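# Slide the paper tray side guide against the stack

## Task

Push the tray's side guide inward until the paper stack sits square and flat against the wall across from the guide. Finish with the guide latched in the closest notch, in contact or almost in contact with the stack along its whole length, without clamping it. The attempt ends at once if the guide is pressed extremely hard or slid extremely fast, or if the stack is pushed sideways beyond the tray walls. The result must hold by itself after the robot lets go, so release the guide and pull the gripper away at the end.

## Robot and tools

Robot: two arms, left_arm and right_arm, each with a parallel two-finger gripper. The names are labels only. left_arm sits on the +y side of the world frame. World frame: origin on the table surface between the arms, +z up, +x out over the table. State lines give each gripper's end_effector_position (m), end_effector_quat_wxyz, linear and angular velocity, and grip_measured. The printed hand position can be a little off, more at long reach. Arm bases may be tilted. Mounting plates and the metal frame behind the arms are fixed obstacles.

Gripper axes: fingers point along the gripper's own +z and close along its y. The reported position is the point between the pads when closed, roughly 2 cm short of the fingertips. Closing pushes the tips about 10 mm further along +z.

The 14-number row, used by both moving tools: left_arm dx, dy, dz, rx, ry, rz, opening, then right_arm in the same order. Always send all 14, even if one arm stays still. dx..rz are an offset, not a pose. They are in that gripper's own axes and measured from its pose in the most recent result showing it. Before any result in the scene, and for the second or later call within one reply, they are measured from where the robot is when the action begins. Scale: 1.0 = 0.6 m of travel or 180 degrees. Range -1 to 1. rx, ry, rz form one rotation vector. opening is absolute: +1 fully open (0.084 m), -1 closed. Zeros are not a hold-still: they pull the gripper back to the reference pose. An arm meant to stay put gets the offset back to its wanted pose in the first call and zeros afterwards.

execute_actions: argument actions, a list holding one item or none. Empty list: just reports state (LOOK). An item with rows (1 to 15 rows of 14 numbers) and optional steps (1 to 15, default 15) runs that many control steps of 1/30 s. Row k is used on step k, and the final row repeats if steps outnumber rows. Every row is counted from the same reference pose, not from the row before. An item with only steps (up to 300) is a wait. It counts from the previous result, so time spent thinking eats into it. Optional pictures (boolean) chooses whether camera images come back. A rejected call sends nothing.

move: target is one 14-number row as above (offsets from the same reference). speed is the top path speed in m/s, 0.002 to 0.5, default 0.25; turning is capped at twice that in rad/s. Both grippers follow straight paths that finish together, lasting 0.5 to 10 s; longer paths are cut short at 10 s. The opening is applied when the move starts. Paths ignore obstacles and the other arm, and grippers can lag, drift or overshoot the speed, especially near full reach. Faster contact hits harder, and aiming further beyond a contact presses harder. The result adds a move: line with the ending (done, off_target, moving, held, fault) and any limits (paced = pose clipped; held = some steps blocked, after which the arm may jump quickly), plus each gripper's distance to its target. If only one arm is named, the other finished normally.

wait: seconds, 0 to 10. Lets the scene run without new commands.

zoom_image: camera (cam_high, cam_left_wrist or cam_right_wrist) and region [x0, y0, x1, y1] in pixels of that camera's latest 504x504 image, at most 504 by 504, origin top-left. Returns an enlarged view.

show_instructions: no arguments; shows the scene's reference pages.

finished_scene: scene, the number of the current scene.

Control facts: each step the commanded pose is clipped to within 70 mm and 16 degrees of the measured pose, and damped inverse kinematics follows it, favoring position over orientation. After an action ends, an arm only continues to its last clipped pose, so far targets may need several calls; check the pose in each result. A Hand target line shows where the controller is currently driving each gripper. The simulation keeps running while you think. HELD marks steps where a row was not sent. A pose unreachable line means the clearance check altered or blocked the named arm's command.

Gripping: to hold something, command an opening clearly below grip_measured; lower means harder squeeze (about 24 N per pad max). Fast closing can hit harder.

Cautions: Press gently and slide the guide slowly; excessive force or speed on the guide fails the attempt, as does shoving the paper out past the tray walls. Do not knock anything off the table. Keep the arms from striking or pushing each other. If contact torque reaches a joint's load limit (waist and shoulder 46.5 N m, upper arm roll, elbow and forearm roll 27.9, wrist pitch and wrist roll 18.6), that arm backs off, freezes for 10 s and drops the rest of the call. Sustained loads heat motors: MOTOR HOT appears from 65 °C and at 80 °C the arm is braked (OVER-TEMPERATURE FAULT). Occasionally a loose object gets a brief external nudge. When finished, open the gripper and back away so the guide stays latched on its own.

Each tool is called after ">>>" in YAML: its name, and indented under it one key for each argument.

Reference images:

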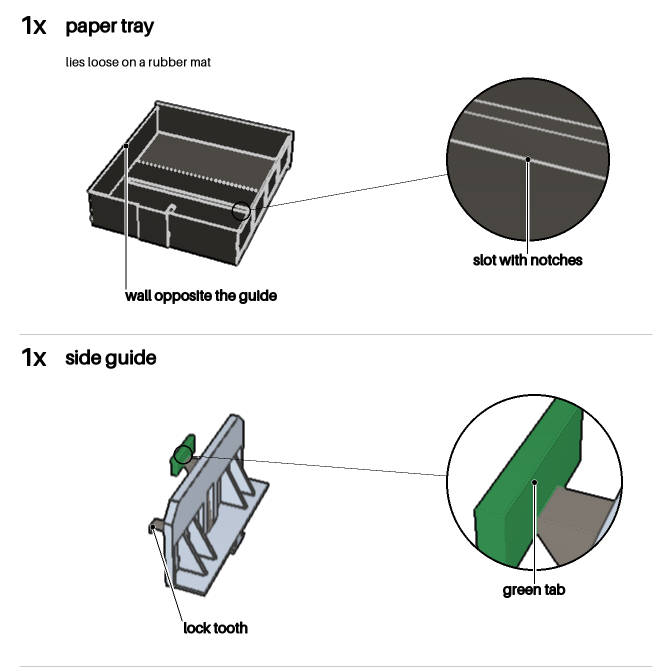

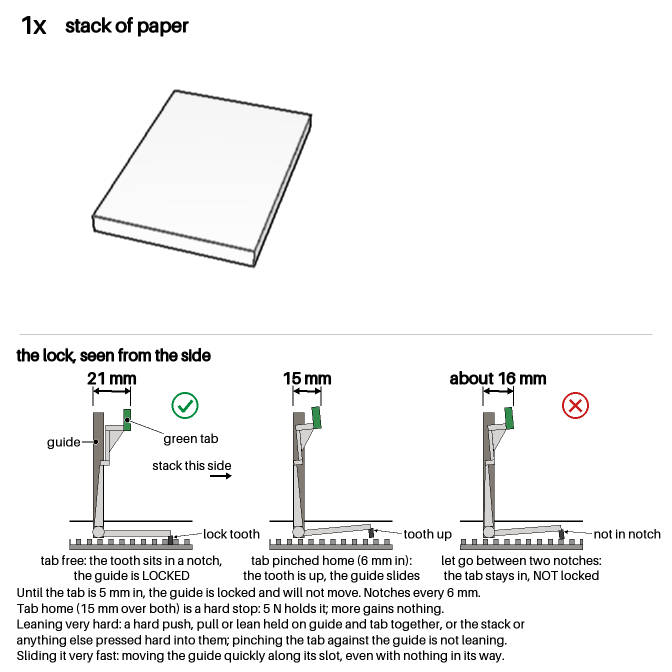

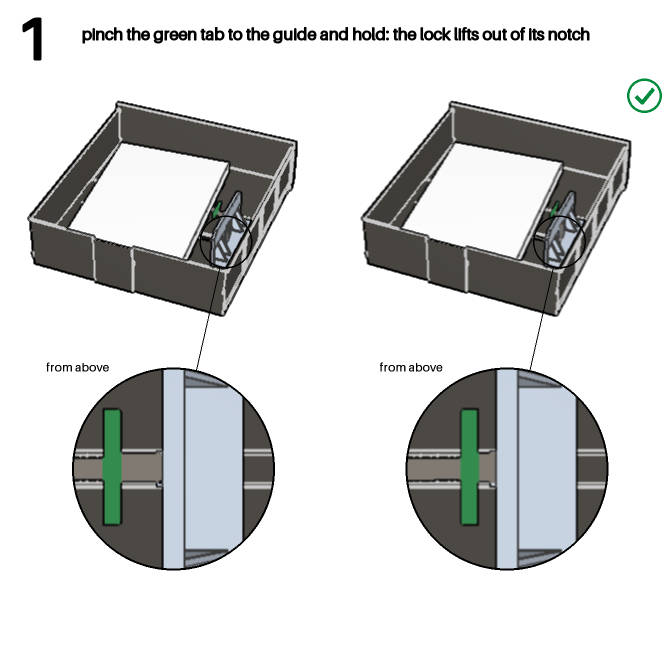

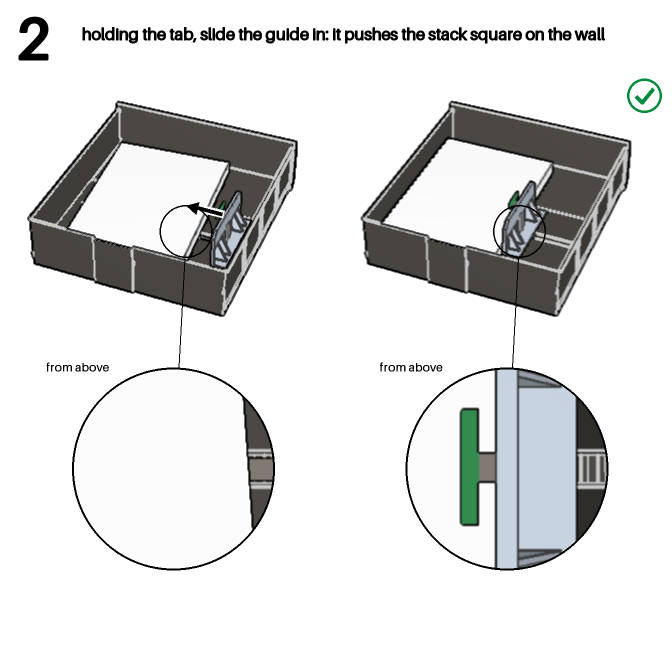

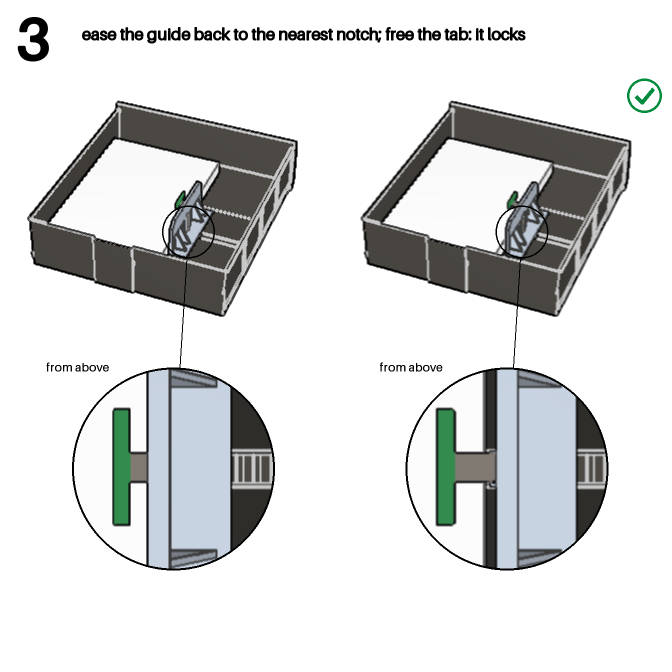

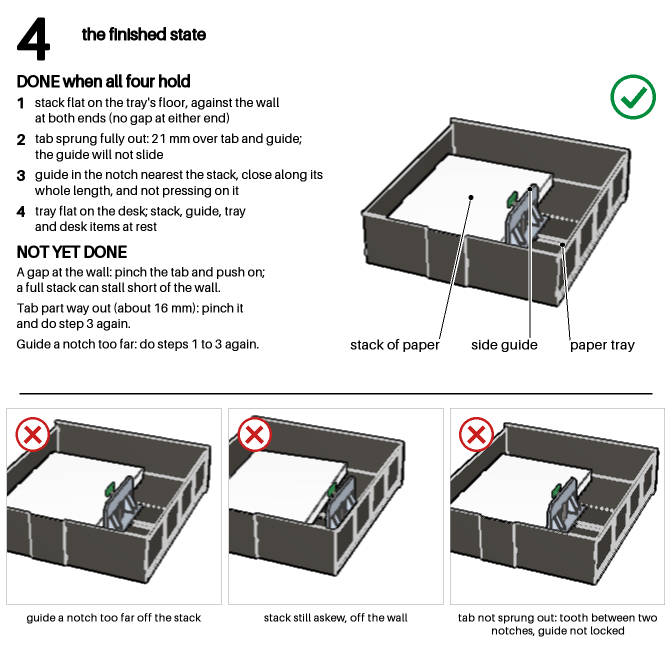

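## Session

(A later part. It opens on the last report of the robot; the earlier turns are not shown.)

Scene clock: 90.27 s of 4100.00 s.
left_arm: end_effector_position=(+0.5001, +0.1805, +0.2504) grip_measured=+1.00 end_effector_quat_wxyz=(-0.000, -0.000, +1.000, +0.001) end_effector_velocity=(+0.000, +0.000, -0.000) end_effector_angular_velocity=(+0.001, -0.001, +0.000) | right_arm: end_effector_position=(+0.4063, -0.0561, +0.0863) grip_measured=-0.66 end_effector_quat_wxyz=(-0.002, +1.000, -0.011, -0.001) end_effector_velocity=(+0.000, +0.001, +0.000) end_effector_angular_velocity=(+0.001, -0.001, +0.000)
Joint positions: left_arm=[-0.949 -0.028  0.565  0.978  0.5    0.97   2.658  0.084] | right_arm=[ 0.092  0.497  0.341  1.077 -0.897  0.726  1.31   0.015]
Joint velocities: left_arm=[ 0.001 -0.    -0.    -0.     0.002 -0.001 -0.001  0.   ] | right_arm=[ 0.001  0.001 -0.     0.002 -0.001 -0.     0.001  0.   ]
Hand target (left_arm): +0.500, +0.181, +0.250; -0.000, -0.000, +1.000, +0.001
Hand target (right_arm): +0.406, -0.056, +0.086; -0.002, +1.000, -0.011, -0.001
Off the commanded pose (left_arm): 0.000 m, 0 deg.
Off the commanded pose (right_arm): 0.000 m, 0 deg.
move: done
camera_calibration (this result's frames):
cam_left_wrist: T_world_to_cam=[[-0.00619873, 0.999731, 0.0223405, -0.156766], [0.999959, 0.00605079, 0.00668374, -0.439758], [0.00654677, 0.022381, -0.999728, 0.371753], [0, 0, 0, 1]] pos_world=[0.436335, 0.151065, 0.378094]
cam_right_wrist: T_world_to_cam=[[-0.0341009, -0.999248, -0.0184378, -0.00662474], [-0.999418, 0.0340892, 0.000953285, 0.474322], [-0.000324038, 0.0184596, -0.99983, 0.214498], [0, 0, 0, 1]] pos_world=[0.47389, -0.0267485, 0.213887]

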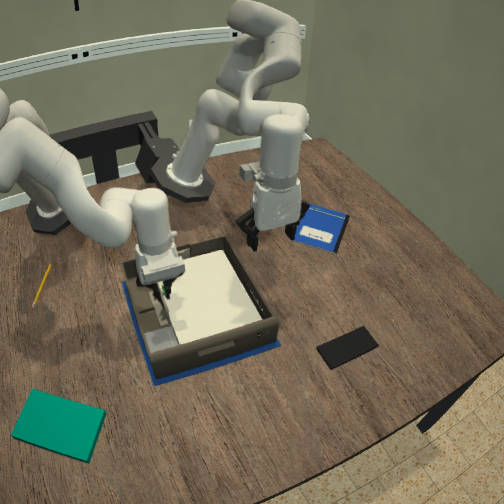

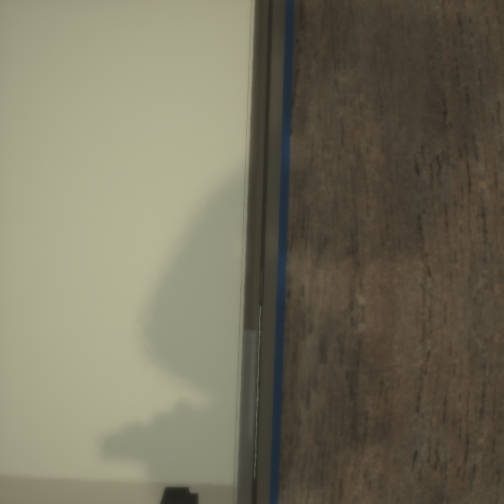

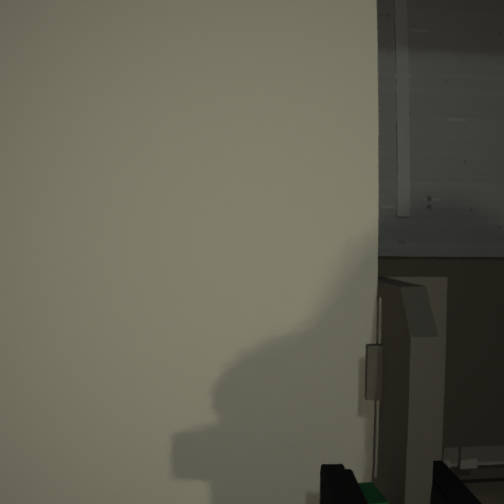

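Gap about 13–14 px ≈ 7 mm.

>>> move:
  target: [0,0,0,0,0,0,1,0,-0.0105,0,0,0,0,-0.75]
  speed: 0.005

>>> zoom_image:
  camera: "cam_left_wrist"
  region: [210,280,310,480]

>>> zoom_image:
  camera: "cam_left_wrist"
  region: [210,0,310,200]

Scene clock: 97.00 s of 4100.00 s.
left_arm: end_effector_position=(+0.5001, +0.1805, +0.2504) grip_measured=+1.00 end_effector_quat_wxyz=(-0.000, -0.000, +1.000, +0.001) end_effector_velocity=(+0.000, +0.000, +0.000) end_effector_angular_velocity=(+0.001, -0.001, -0.000) | right_arm: end_effector_position=(+0.4064, -0.0498, +0.0863) grip_measured=-0.66 end_effector_quat_wxyz=(-0.002, +1.000, -0.011, -0.001) end_effector_velocity=(+0.000, -0.000, -0.000) end_effector_angular_velocity=(-0.002, -0.000, -0.001)
Joint positions: left_arm=[-0.949 -0.028  0.565  0.978  0.5    0.97   2.658  0.084] | right_arm=[ 0.103  0.511  0.342  1.094 -0.897  0.734  1.317  0.015]
Joint velocities: left_arm=[ 0.    -0.    -0.     0.     0.001 -0.    -0.     0.   ] | right_arm=[ 0.     0.001 -0.     0.001 -0.001  0.003  0.001 -0.   ]
Hand target (left_arm): +0.500, +0.181, +0.250; -0.000, -0.000, +1.000, +0.001
Hand target (right_arm): +0.406, -0.050, +0.086; -0.002, +1.000, -0.011, -0.001
Off the commanded pose (left_arm): 0.000 m, 0 deg.
Off the commanded pose (right_arm): 0.000 m, 0 deg.
After step 90, 2.27 s passed at rest.
move: done
camera_calibration (this result's frames):
cam_left_wrist: T_world_to_cam=[[-0.00619888, 0.999731, 0.0223406, -0.156766], [0.999959, 0.00605094, 0.00668378, -0.439758], [0.0065468, 0.0223811, -0.999728, 0.371753], [0, 0, 0, 1]] pos_world=[0.436335, 0.151064, 0.378094]
cam_right_wrist: T_world_to_cam=[[-0.0340891, -0.999247, -0.0185214, -0.000348837], [-0.999419, 0.0340766, 0.000992443, 0.474208], [-0.00036055, 0.0185444, -0.999828, 0.214419], [0, 0, 0, 1]] pos_world=[0.473998, -0.0204842, 0.213905]

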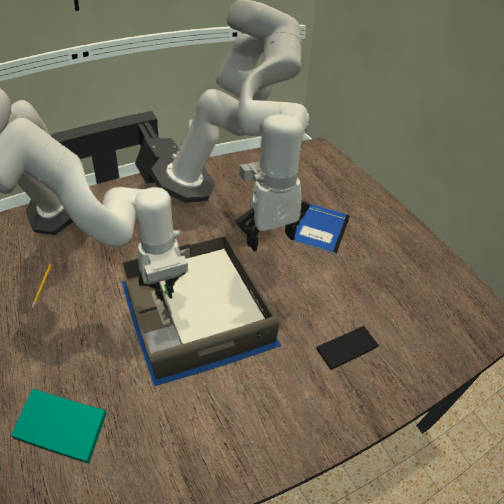

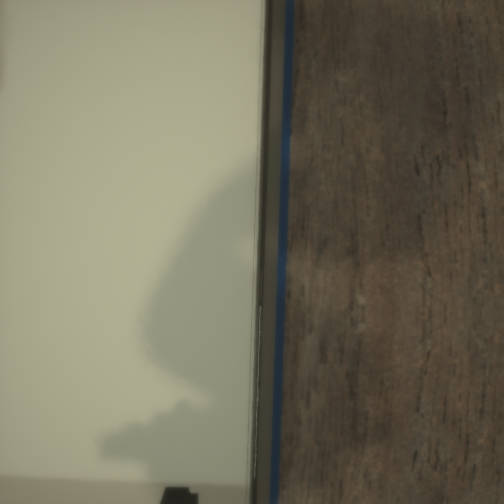

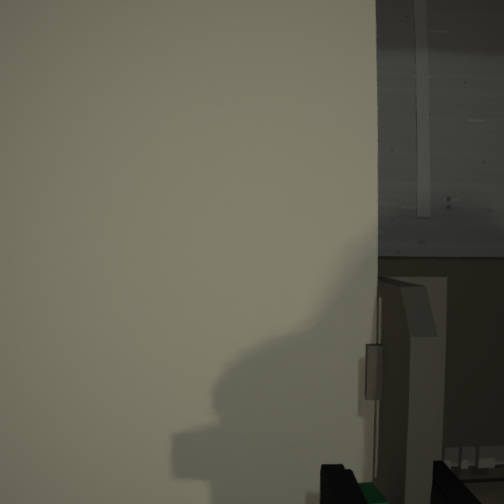

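Region (210, 280, 310, 480) of cam_left_wrist's 504x504 image, scaled by 2.520, with more detail than that image has.

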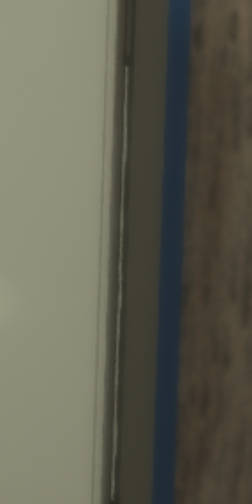

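Region (210, 0, 310, 200) of cam_left_wrist's 504x504 image, scaled by 2.520, with more detail than that image has.

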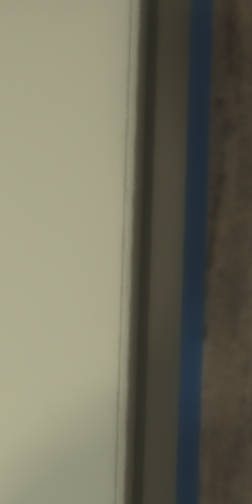

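About 1 mm remains.

>>> move:
  target: [0,0,0,0,0,0,1,0,-0.0025,0,0,0,0,-0.75]
  speed: 0.003

>>> zoom_image:
  camera: "cam_left_wrist"
  region: [210,280,310,480]

>>> zoom_image:
  camera: "cam_left_wrist"
  region: [210,0,310,200]

Scene clock: 102.77 s of 4100.00 s.
left_arm: end_effector_position=(+0.5001, +0.1805, +0.2504) grip_measured=+1.00 end_effector_quat_wxyz=(-0.000, -0.000, +1.000, +0.001) end_effector_velocity=(-0.000, -0.000, -0.000) end_effector_angular_velocity=(+0.000, +0.001, -0.001) | right_arm: end_effector_position=(+0.4064, -0.0483, +0.0863) grip_measured=-0.66 end_effector_quat_wxyz=(-0.002, +1.000, -0.011, -0.001) end_effector_velocity=(+0.000, +0.000, -0.000) end_effector_angular_velocity=(-0.001, -0.001, +0.002)
Joint positions: left_arm=[-0.949 -0.028  0.565  0.978  0.5    0.97   2.658  0.084] | right_arm=[ 0.105  0.514  0.342  1.098 -0.897  0.736  1.318  0.015]
Joint velocities: left_arm=[-0.     0.001  0.     0.    -0.001 -0.     0.001 -0.   ] | right_arm=[ 0.001  0.002 -0.     0.001 -0.003  0.001  0.001  0.   ]
Hand target (left_arm): +0.500, +0.181, +0.250; -0.000, -0.000, +1.000, +0.001
Hand target (right_arm): +0.406, -0.048, +0.086; -0.002, +1.000, -0.011, -0.001
Off the commanded pose (left_arm): 0.000 m, 0 deg.
Off the commanded pose (right_arm): 0.000 m, 0 deg.
After step 90, 2.07 s passed at rest.
move: done
camera_calibration (this result's frames):
cam_left_wrist: T_world_to_cam=[[-0.0061989, 0.999731, 0.0223406, -0.156766], [0.999959, 0.00605095, 0.00668364, -0.439758], [0.00654666, 0.0223811, -0.999728, 0.371753], [0, 0, 0, 1]] pos_world=[0.436335, 0.151064, 0.378094]
cam_right_wrist: T_world_to_cam=[[-0.034072, -0.999246, -0.0186085, 0.00115536], [-0.999419, 0.0340595, 0.000991679, 0.474184], [-0.000357135, 0.0186315, -0.999826, 0.214396], [0, 0, 0, 1]] pos_world=[0.474025, -0.0189905, 0.21391]

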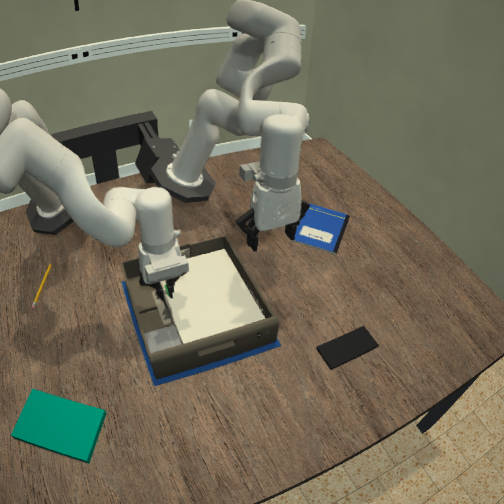

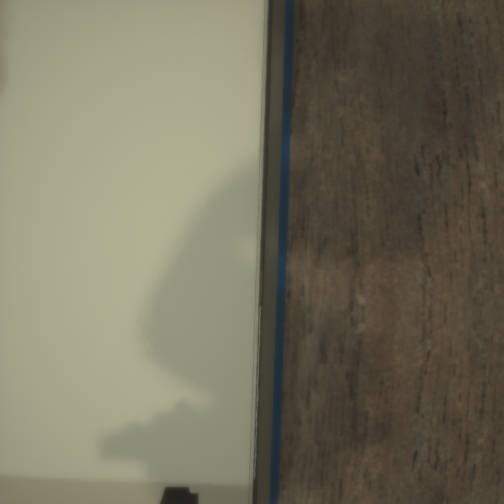

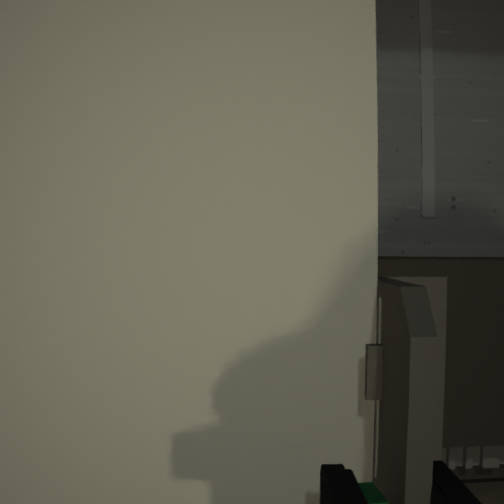

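Region (210, 280, 310, 480) of cam_left_wrist's 504x504 image, scaled by 2.520, with more detail than that image has.

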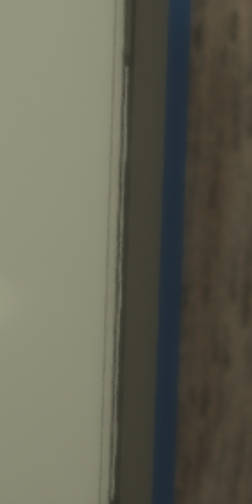

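Region (210, 0, 310, 200) of cam_left_wrist's 504x504 image, scaled by 2.520, with more detail than that image has.

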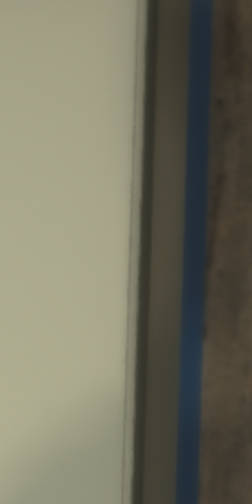

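>>> move:
  target: [0,0,0,0,0,0,1,0,-0.0013,0,0,0,0,-0.75]
  speed: 0.002

>>> zoom_image:
  camera: "cam_left_wrist"
  region: [210,0,310,200]

>>> move:
  target: [0,0,0,0,0,0,1,0,0.005,0,0,0,0,-0.75]
  speed: 0.004

>>> move:
  target: [0,0,0,0,0,0,1,0,0,0,0,0,0,-0.62]

Scene clock: 111.30 s of 4100.00 s.
left_arm: end_effector_position=(+0.5001, +0.1805, +0.2504) grip_measured=+1.00 end_effector_quat_wxyz=(-0.000, -0.000, +1.000, +0.001) end_effector_velocity=(+0.000, -0.000, -0.000) end_effector_angular_velocity=(+0.001, -0.000, -0.001) | right_arm: end_effector_position=(+0.4064, -0.0476, +0.0863) grip_measured=-0.66 end_effector_quat_wxyz=(-0.002, +1.000, -0.011, -0.001) end_effector_velocity=(+0.000, +0.000, +0.000) end_effector_angular_velocity=(-0.000, -0.002, +0.001)
Joint positions: left_arm=[-0.949 -0.028  0.565  0.978  0.5    0.97   2.658  0.084] | right_arm=[ 0.106  0.516  0.343  1.1   -0.897  0.737  1.319  0.015]
Joint velocities: left_arm=[-0.     0.    -0.    -0.     0.001 -0.     0.    -0.   ] | right_arm=[ 0.    -0.001  0.     0.    -0.001  0.     0.    -0.   ]
Hand target (left_arm): +0.500, +0.181, +0.250; -0.000, -0.000, +1.000, +0.001
Hand target (right_arm): +0.406, -0.048, +0.086; -0.002, +1.000, -0.011, -0.001
Off the commanded pose (left_arm): 0.000 m, 0 deg.
Off the commanded pose (right_arm): 0.000 m, 0 deg.
After step 90, 4.83 s passed at rest.
move: done
camera_calibration (this result's frames):
cam_left_wrist: T_world_to_cam=[[-0.00619899, 0.999731, 0.0223404, -0.156766], [0.999959, 0.00605105, 0.00668388, -0.439758], [0.0065469, 0.022381, -0.999728, 0.371753], [0, 0, 0, 1]] pos_world=[0.436335, 0.151064, 0.378094]
cam_right_wrist: T_world_to_cam=[[-0.0340685, -0.999246, -0.0186449, 0.0019325], [-0.999419, 0.034056, 0.00099008, 0.474173], [-0.000354364, 0.0186678, -0.999826, 0.214386], [0, 0, 0, 1]] pos_world=[0.47404, -0.0182195, 0.213915]

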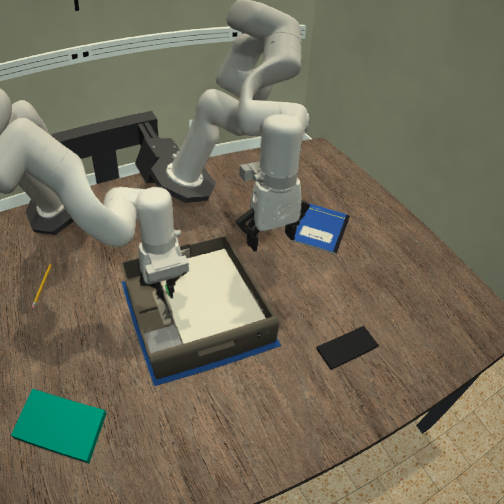

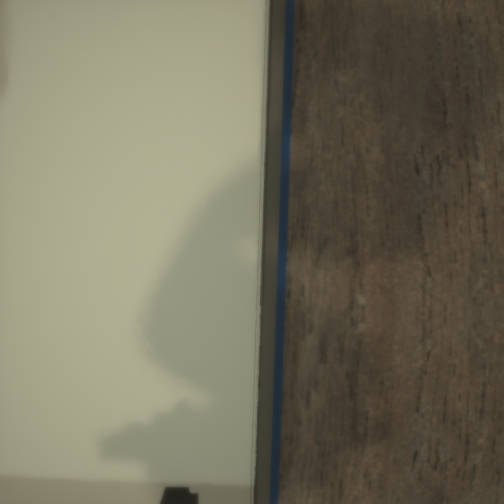

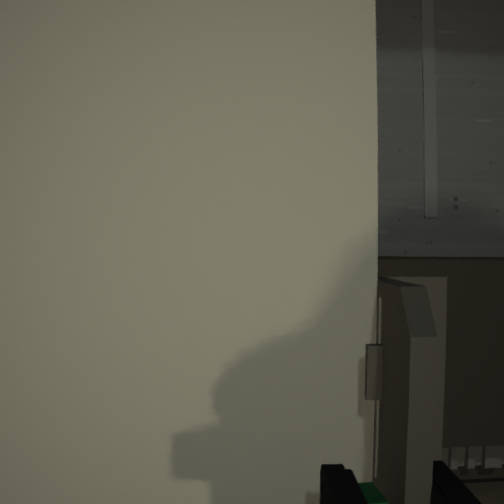

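Region (210, 0, 310, 200) of cam_left_wrist's 504x504 image, scaled by 2.520, with more detail than that image has.

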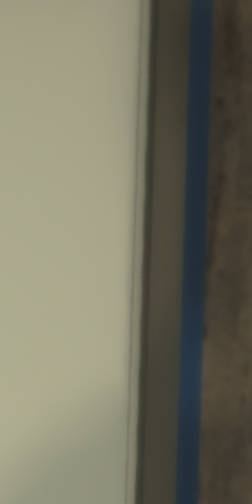

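Scene clock: 112.27 s of 4100.00 s.
left_arm: end_effector_position=(+0.5001, +0.1805, +0.2504) grip_measured=+1.00 end_effector_quat_wxyz=(-0.000, -0.000, +1.000, +0.001) end_effector_velocity=(-0.000, -0.000, -0.000) end_effector_angular_velocity=(+0.001, +0.000, +0.001) | right_arm: end_effector_position=(+0.4063, -0.0505, +0.0863) grip_measured=-0.66 end_effector_quat_wxyz=(-0.002, +1.000, -0.011, -0.001) end_effector_velocity=(-0.000, -0.001, -0.000) end_effector_angular_velocity=(+0.000, +0.000, -0.001)
Joint positions: left_arm=[-0.949 -0.028  0.565  0.978  0.5    0.97   2.658  0.084] | right_arm=[ 0.101  0.509  0.342  1.092 -0.897  0.733  1.316  0.015]
Joint velocities: left_arm=[-0.     0.     0.    -0.     0.     0.    -0.001 -0.   ] | right_arm=[-0.001 -0.001 -0.    -0.002  0.    -0.001 -0.    -0.   ]
Hand target (left_arm): +0.500, +0.181, +0.250; -0.000, -0.000, +1.000, +0.001
Hand target (right_arm): +0.406, -0.051, +0.086; -0.002, +1.000, -0.011, -0.001
Off the commanded pose (left_arm): 0.000 m, 0 deg.
Off the commanded pose (right_arm): 0.000 m, 0 deg.
move: done
camera_calibration (this result's frames):
cam_left_wrist: T_world_to_cam=[[-0.00619902, 0.999731, 0.0223404, -0.156766], [0.999959, 0.00605107, 0.00668398, -0.439758], [0.006547, 0.0223809, -0.999728, 0.371753], [0, 0, 0, 1]] pos_world=[0.436335, 0.151064, 0.378094]
cam_right_wrist: T_world_to_cam=[[-0.0339936, -0.999248, -0.0186344, -0.00103442], [-0.999422, 0.0339804, 0.00102303, 0.474172], [-0.000389056, 0.0186584, -0.999826, 0.214441], [0, 0, 0, 1]] pos_world=[0.473946, -0.0211473, 0.2139]

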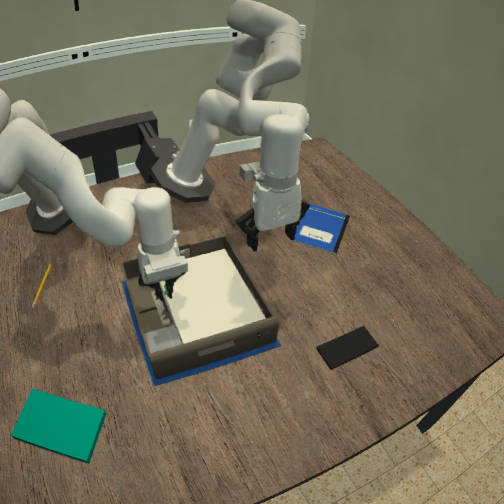

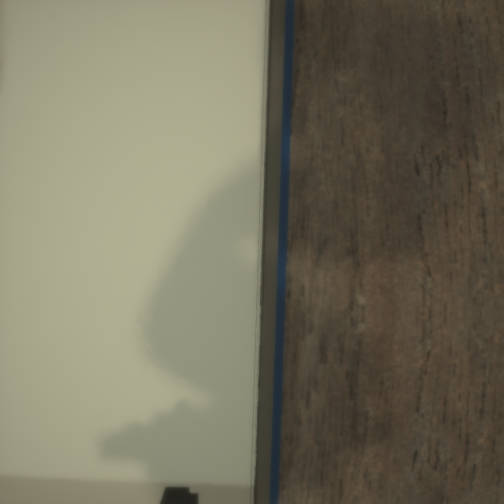

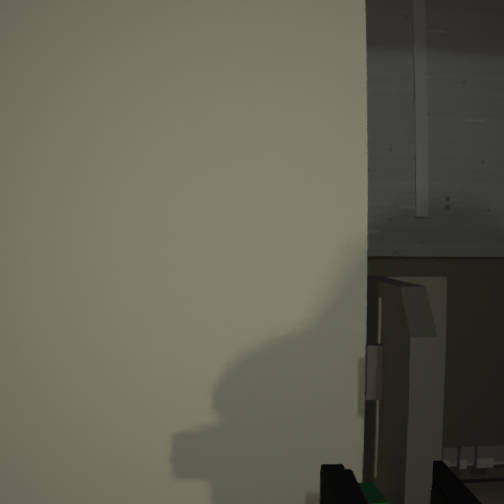

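Scene clock: 112.77 s of 4100.00 s.
left_arm: end_effector_position=(+0.5001, +0.1805, +0.2504) grip_measured=+1.00 end_effector_quat_wxyz=(-0.000, -0.000, +1.000, +0.001) end_effector_velocity=(-0.000, -0.000, -0.000) end_effector_angular_velocity=(+0.000, +0.002, -0.001) | right_arm: end_effector_position=(+0.4063, -0.0505, +0.0862) grip_measured=-0.64 end_effector_quat_wxyz=(-0.002, +1.000, -0.011, -0.001) end_effector_velocity=(+0.000, +0.000, -0.000) end_effector_angular_velocity=(+0.000, -0.000, -0.000)
Joint positions: left_arm=[-0.949 -0.028  0.565  0.978  0.5    0.97   2.658  0.084] | right_arm=[ 0.101  0.509  0.342  1.092 -0.897  0.733  1.316  0.016]
Joint velocities: left_arm=[-0.001  0.002  0.     0.    -0.001  0.001  0.    -0.   ] | right_arm=[ 0.     0.001  0.     0.001 -0.    -0.     0.     0.   ]
Hand target (left_arm): +0.500, +0.181, +0.250; -0.000, -0.000, +1.000, +0.001
Hand target (right_arm): +0.406, -0.050, +0.086; -0.002, +1.000, -0.011, -0.001
Off the commanded pose (left_arm): 0.000 m, 0 deg.
Off the commanded pose (right_arm): 0.000 m, 0 deg.
move: done
camera_calibration (this result's frames):
cam_left_wrist: T_world_to_cam=[[-0.00619901, 0.999731, 0.0223404, -0.156766], [0.999959, 0.00605106, 0.00668417, -0.439758], [0.00654719, 0.0223809, -0.999728, 0.371753], [0, 0, 0, 1]] pos_world=[0.436335, 0.151064, 0.378094]
cam_right_wrist: T_world_to_cam=[[-0.0338617, -0.999254, -0.0185701, -0.00111042], [-0.999426, 0.0338485, 0.00102615, 0.474155], [-0.000396813, 0.0185942, -0.999827, 0.214419], [0, 0, 0, 1]] pos_world=[0.47393, -0.021146, 0.213875]

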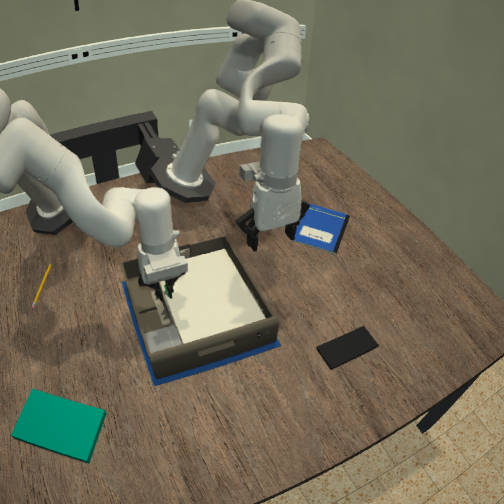

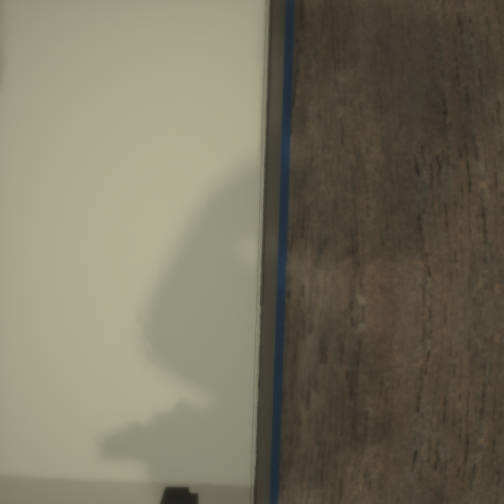

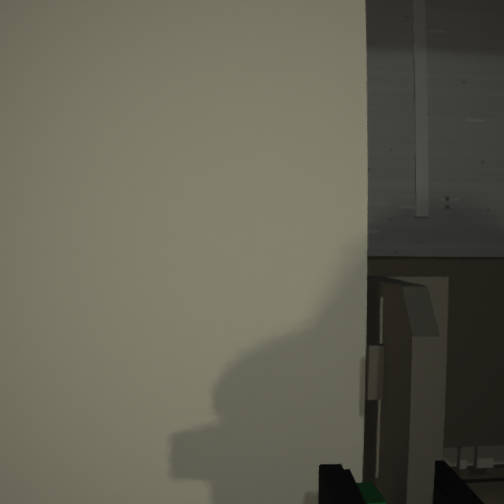

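>>> move:
  target: [0,0,0,0,0,0,1,0,-0.003,0,0,0,0,-0.4]
  speed: 0.004

>>> move:
  target: [0.1,-0.015,0,0,0,0,1,0,0,-0.07,0,0,0,-0.3]
  speed: 0.08

>>> move:
  target: [-0.2,0,0,0,0,0,1,-0.11,0.05,-0.08,0,0,0,1]

Scene clock: 124.57 s of 4100.00 s.
left_arm: end_effector_position=(+0.5001, +0.1805, +0.2504) grip_measured=+1.00 end_effector_quat_wxyz=(-0.000, -0.000, +1.000, +0.001) end_effector_velocity=(-0.000, +0.001, -0.001) end_effector_angular_velocity=(+0.002, +0.001, +0.000) | right_arm: end_effector_position=(+0.4063, -0.0487, +0.0862) grip_measured=-0.42 end_effector_quat_wxyz=(-0.002, +1.000, -0.011, -0.001) end_effector_velocity=(+0.000, +0.000, -0.000) end_effector_angular_velocity=(-0.001, +0.000, -0.001)
Joint positions: left_arm=[-0.949 -0.028  0.565  0.978  0.5    0.97   2.658  0.084] | right_arm=[ 0.104  0.513  0.343  1.097 -0.897  0.735  1.318  0.026]
Joint velocities: left_arm=[ 0.001  0.001 -0.    -0.     0.001  0.    -0.    -0.   ] | right_arm=[ 0.     0.001 -0.     0.002  0.     0.001  0.001  0.   ]
Hand target (left_arm): +0.500, +0.181, +0.250; -0.000, -0.000, +1.000, +0.001
Hand target (right_arm): +0.406, -0.049, +0.086; -0.002, +1.000, -0.011, -0.001
Off the commanded pose (left_arm): 0.000 m, 0 deg.
Off the commanded pose (right_arm): 0.000 m, 0 deg.
After step 90, 8.10 s passed at rest.
move: done
camera_calibration (this result's frames):
cam_left_wrist: T_world_to_cam=[[-0.00619905, 0.999731, 0.0223404, -0.156766], [0.999959, 0.0060511, 0.00668397, -0.439758], [0.00654699, 0.0223809, -0.999728, 0.371753], [0, 0, 0, 1]] pos_world=[0.436335, 0.151065, 0.378094]
cam_right_wrist: T_world_to_cam=[[-0.0337897, -0.999256, -0.0185756, 0.000641218], [-0.999429, 0.0337752, 0.0010976, 0.474066], [-0.000469391, 0.0186021, -0.999827, 0.214409], [0, 0, 0, 1]] pos_world=[0.473918, -0.0193594, 0.213864]

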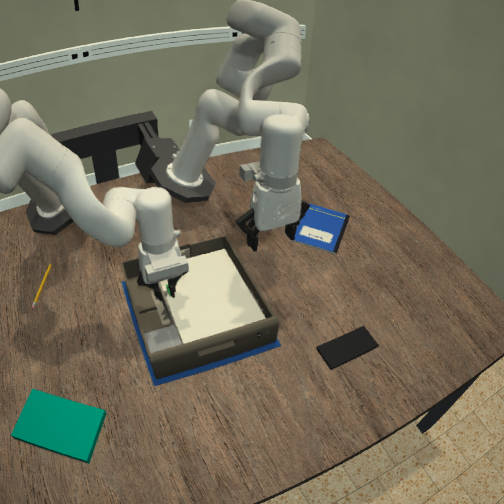

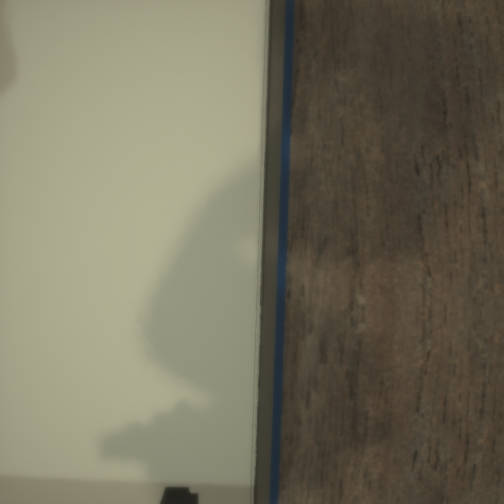

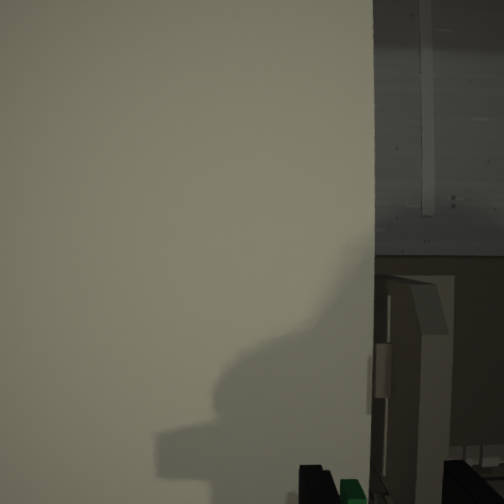

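Scene clock: 125.73 s of 4100.00 s.
left_arm: end_effector_position=(+0.4404, +0.1716, +0.2504) grip_measured=+1.00 end_effector_quat_wxyz=(-0.001, -0.000, +1.000, +0.001) end_effector_velocity=(-0.002, -0.000, -0.000) end_effector_angular_velocity=(+0.001, +0.001, +0.000) | right_arm: end_effector_position=(+0.4063, -0.0489, +0.1280) grip_measured=-0.32 end_effector_quat_wxyz=(-0.002, +1.000, -0.011, -0.001) end_effector_velocity=(+0.001, +0.001, +0.002) end_effector_angular_velocity=(+0.002, -0.003, +0.002)
Joint positions: left_arm=[-0.963 -0.215  0.514  0.779  0.611  0.996  2.518  0.084] | right_arm=[ 0.101  0.421  0.392  1.08  -0.81   0.801  1.266  0.03 ]
Joint velocities: left_arm=[ 0.    -0.004 -0.002 -0.005  0.002  0.001 -0.004 -0.   ] | right_arm=[ 0.001 -0.002  0.002  0.001  0.001  0.    -0.001 -0.   ]
Hand target (left_arm): +0.440, +0.171, +0.250; -0.001, -0.000, +1.000, +0.001
Hand target (right_arm): +0.406, -0.049, +0.128; -0.003, +1.000, -0.011, -0.001
Off the commanded pose (left_arm): 0.000 m, 0 deg.
Off the commanded pose (right_arm): 0.000 m, 0 deg.
move: done
camera_calibration (this result's frames):
cam_left_wrist: T_world_to_cam=[[-0.00651222, 0.999727, 0.0224391, -0.148042], [0.999959, 0.00636767, 0.00650731, -0.379948], [0.00636265, 0.0224806, -0.999727, 0.372393], [0, 0, 0, 1]] pos_world=[0.376599, 0.142049, 0.378086]
cam_right_wrist: T_world_to_cam=[[-0.0338034, -0.999261, -0.0183001, 0.001195], [-0.999428, 0.0337825, 0.00144794, 0.474023], [-0.000828641, 0.0183386, -0.999831, 0.256314], [0, 0, 0, 1]] pos_world=[0.474005, -0.01952, 0.255607]

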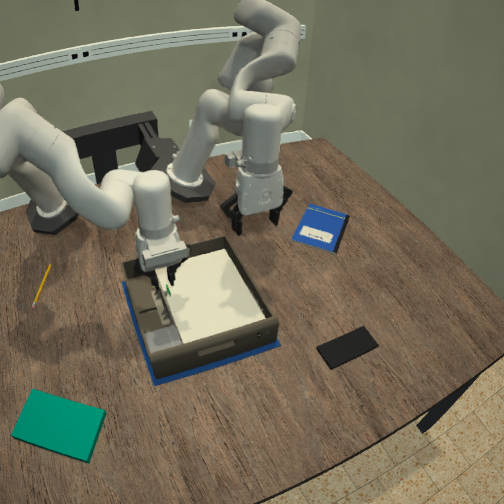

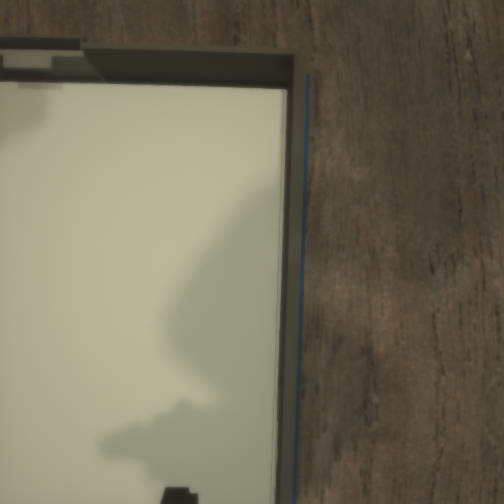

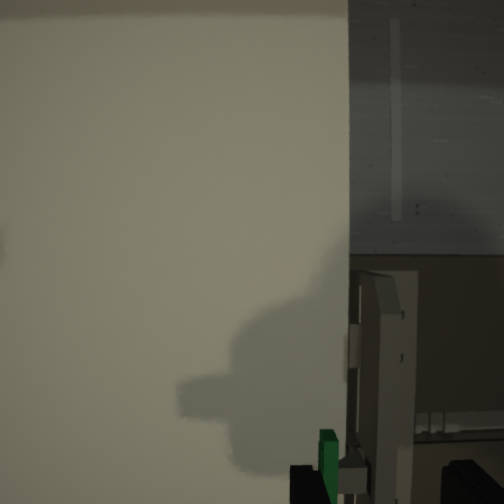

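Scene clock: 126.80 s of 4100.00 s.
left_arm: end_effector_position=(+0.5601, +0.1716, +0.2505) grip_measured=+1.00 end_effector_quat_wxyz=(-0.000, +0.000, +1.000, +0.000) end_effector_velocity=(+0.002, -0.000, +0.000) end_effector_angular_velocity=(-0.001, +0.005, -0.001) | right_arm: end_effector_position=(+0.3400, -0.0776, +0.1761) grip_measured=+1.00 end_effector_quat_wxyz=(-0.002, +1.000, -0.011, -0.001) end_effector_velocity=(-0.002, +0.000, +0.001) end_effector_angular_velocity=(+0.001, +0.002, +0.002)
Joint positions: left_arm=[-0.92   0.187  0.577  1.21   0.348  0.977  2.78   0.084] | right_arm=[ 0.087  0.14   0.466  0.812 -0.677  0.782  1.258  0.084]
Joint velocities: left_arm=[ 0.003  0.009 -0.001  0.013 -0.01   0.008  0.009  0.   ] | right_arm=[ 0.001 -0.003  0.002 -0.004  0.005 -0.001 -0.003 -0.   ]
Hand target (left_arm): +0.560, +0.172, +0.250; -0.000, +0.000, +1.000, +0.001
Hand target (right_arm): +0.340, -0.078, +0.176; -0.002, +1.000, -0.011, -0.001
Off the commanded pose (left_arm): 0.000 m, 0 deg.
Off the commanded pose (right_arm): 0.000 m, 0 deg.
move: done
camera_calibration (this result's frames):
cam_left_wrist: T_world_to_cam=[[-0.00605434, 0.999739, 0.0220392, -0.147439], [0.999956, 0.00589345, 0.00735802, -0.499794], [0.00722621, 0.0220828, -0.99973, 0.371323], [0, 0, 0, 1]] pos_world=[0.496195, 0.142147, 0.37815]
cam_right_wrist: T_world_to_cam=[[-0.0336892, -0.999267, -0.0182013, -0.0288747], [-0.999432, 0.0336617, 0.00181462, 0.408537], [-0.0012006, 0.0182521, -0.999833, 0.305006], [0, 0, 0, 1]] pos_world=[0.407698, -0.0481726, 0.303688]

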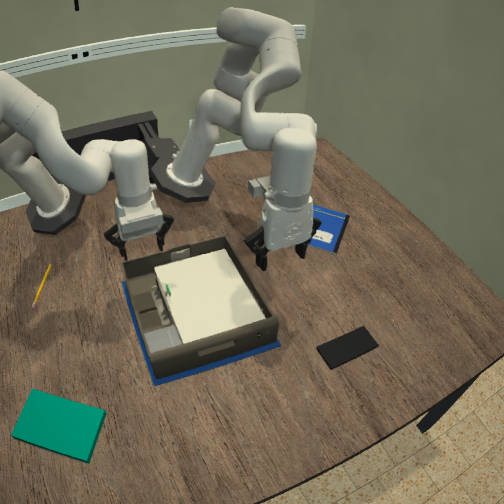

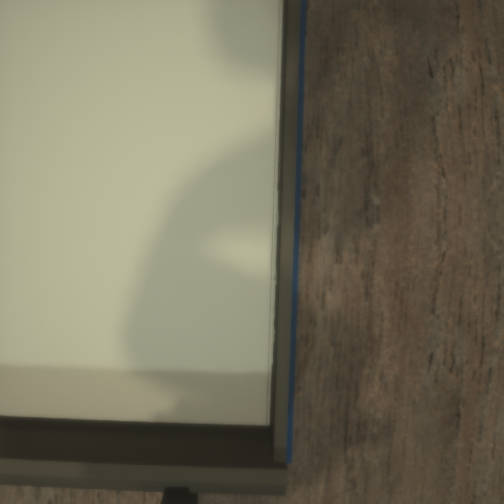

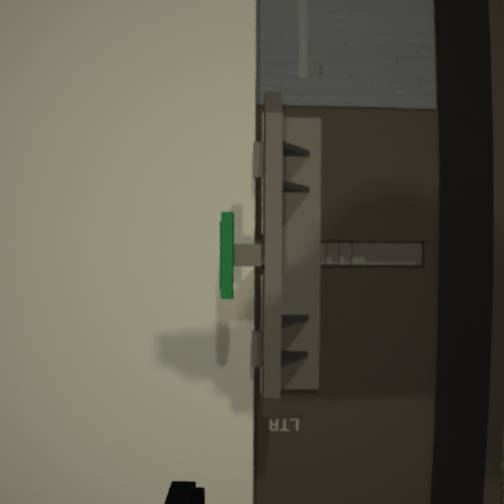

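>>> zoom_image:
  camera: "cam_left_wrist"
  region: [250,370,310,450]

>>> zoom_image:
  camera: "cam_high"
  region: [205,235,280,335]

Region (250, 370, 310, 450) of cam_left_wrist's 504x504 image, scaled by 6.300, with more detail than that image has; it fills the left 378 columns of this view, and the rest is white.

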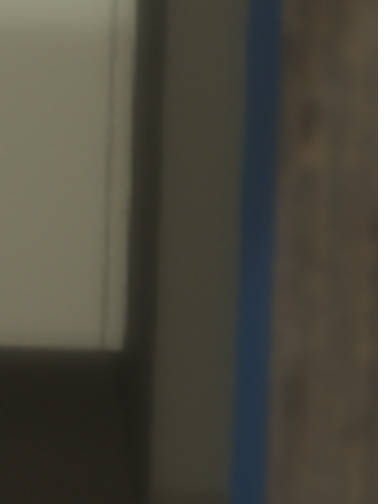

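Region (205, 235, 280, 335) of cam_high's 504x504 image, scaled by 5.040, with more detail than that image has; it fills the left 378 columns of this view, and the rest is white.

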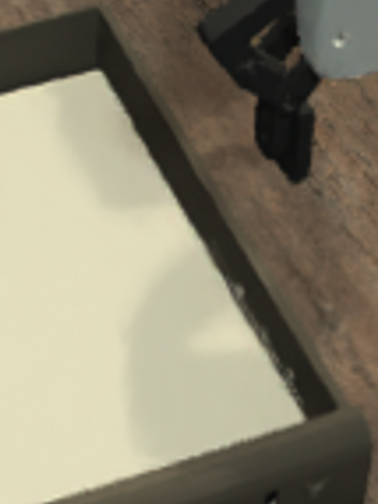

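>>> finished_scene:
  scene: 1

The scene is finished: the task was done.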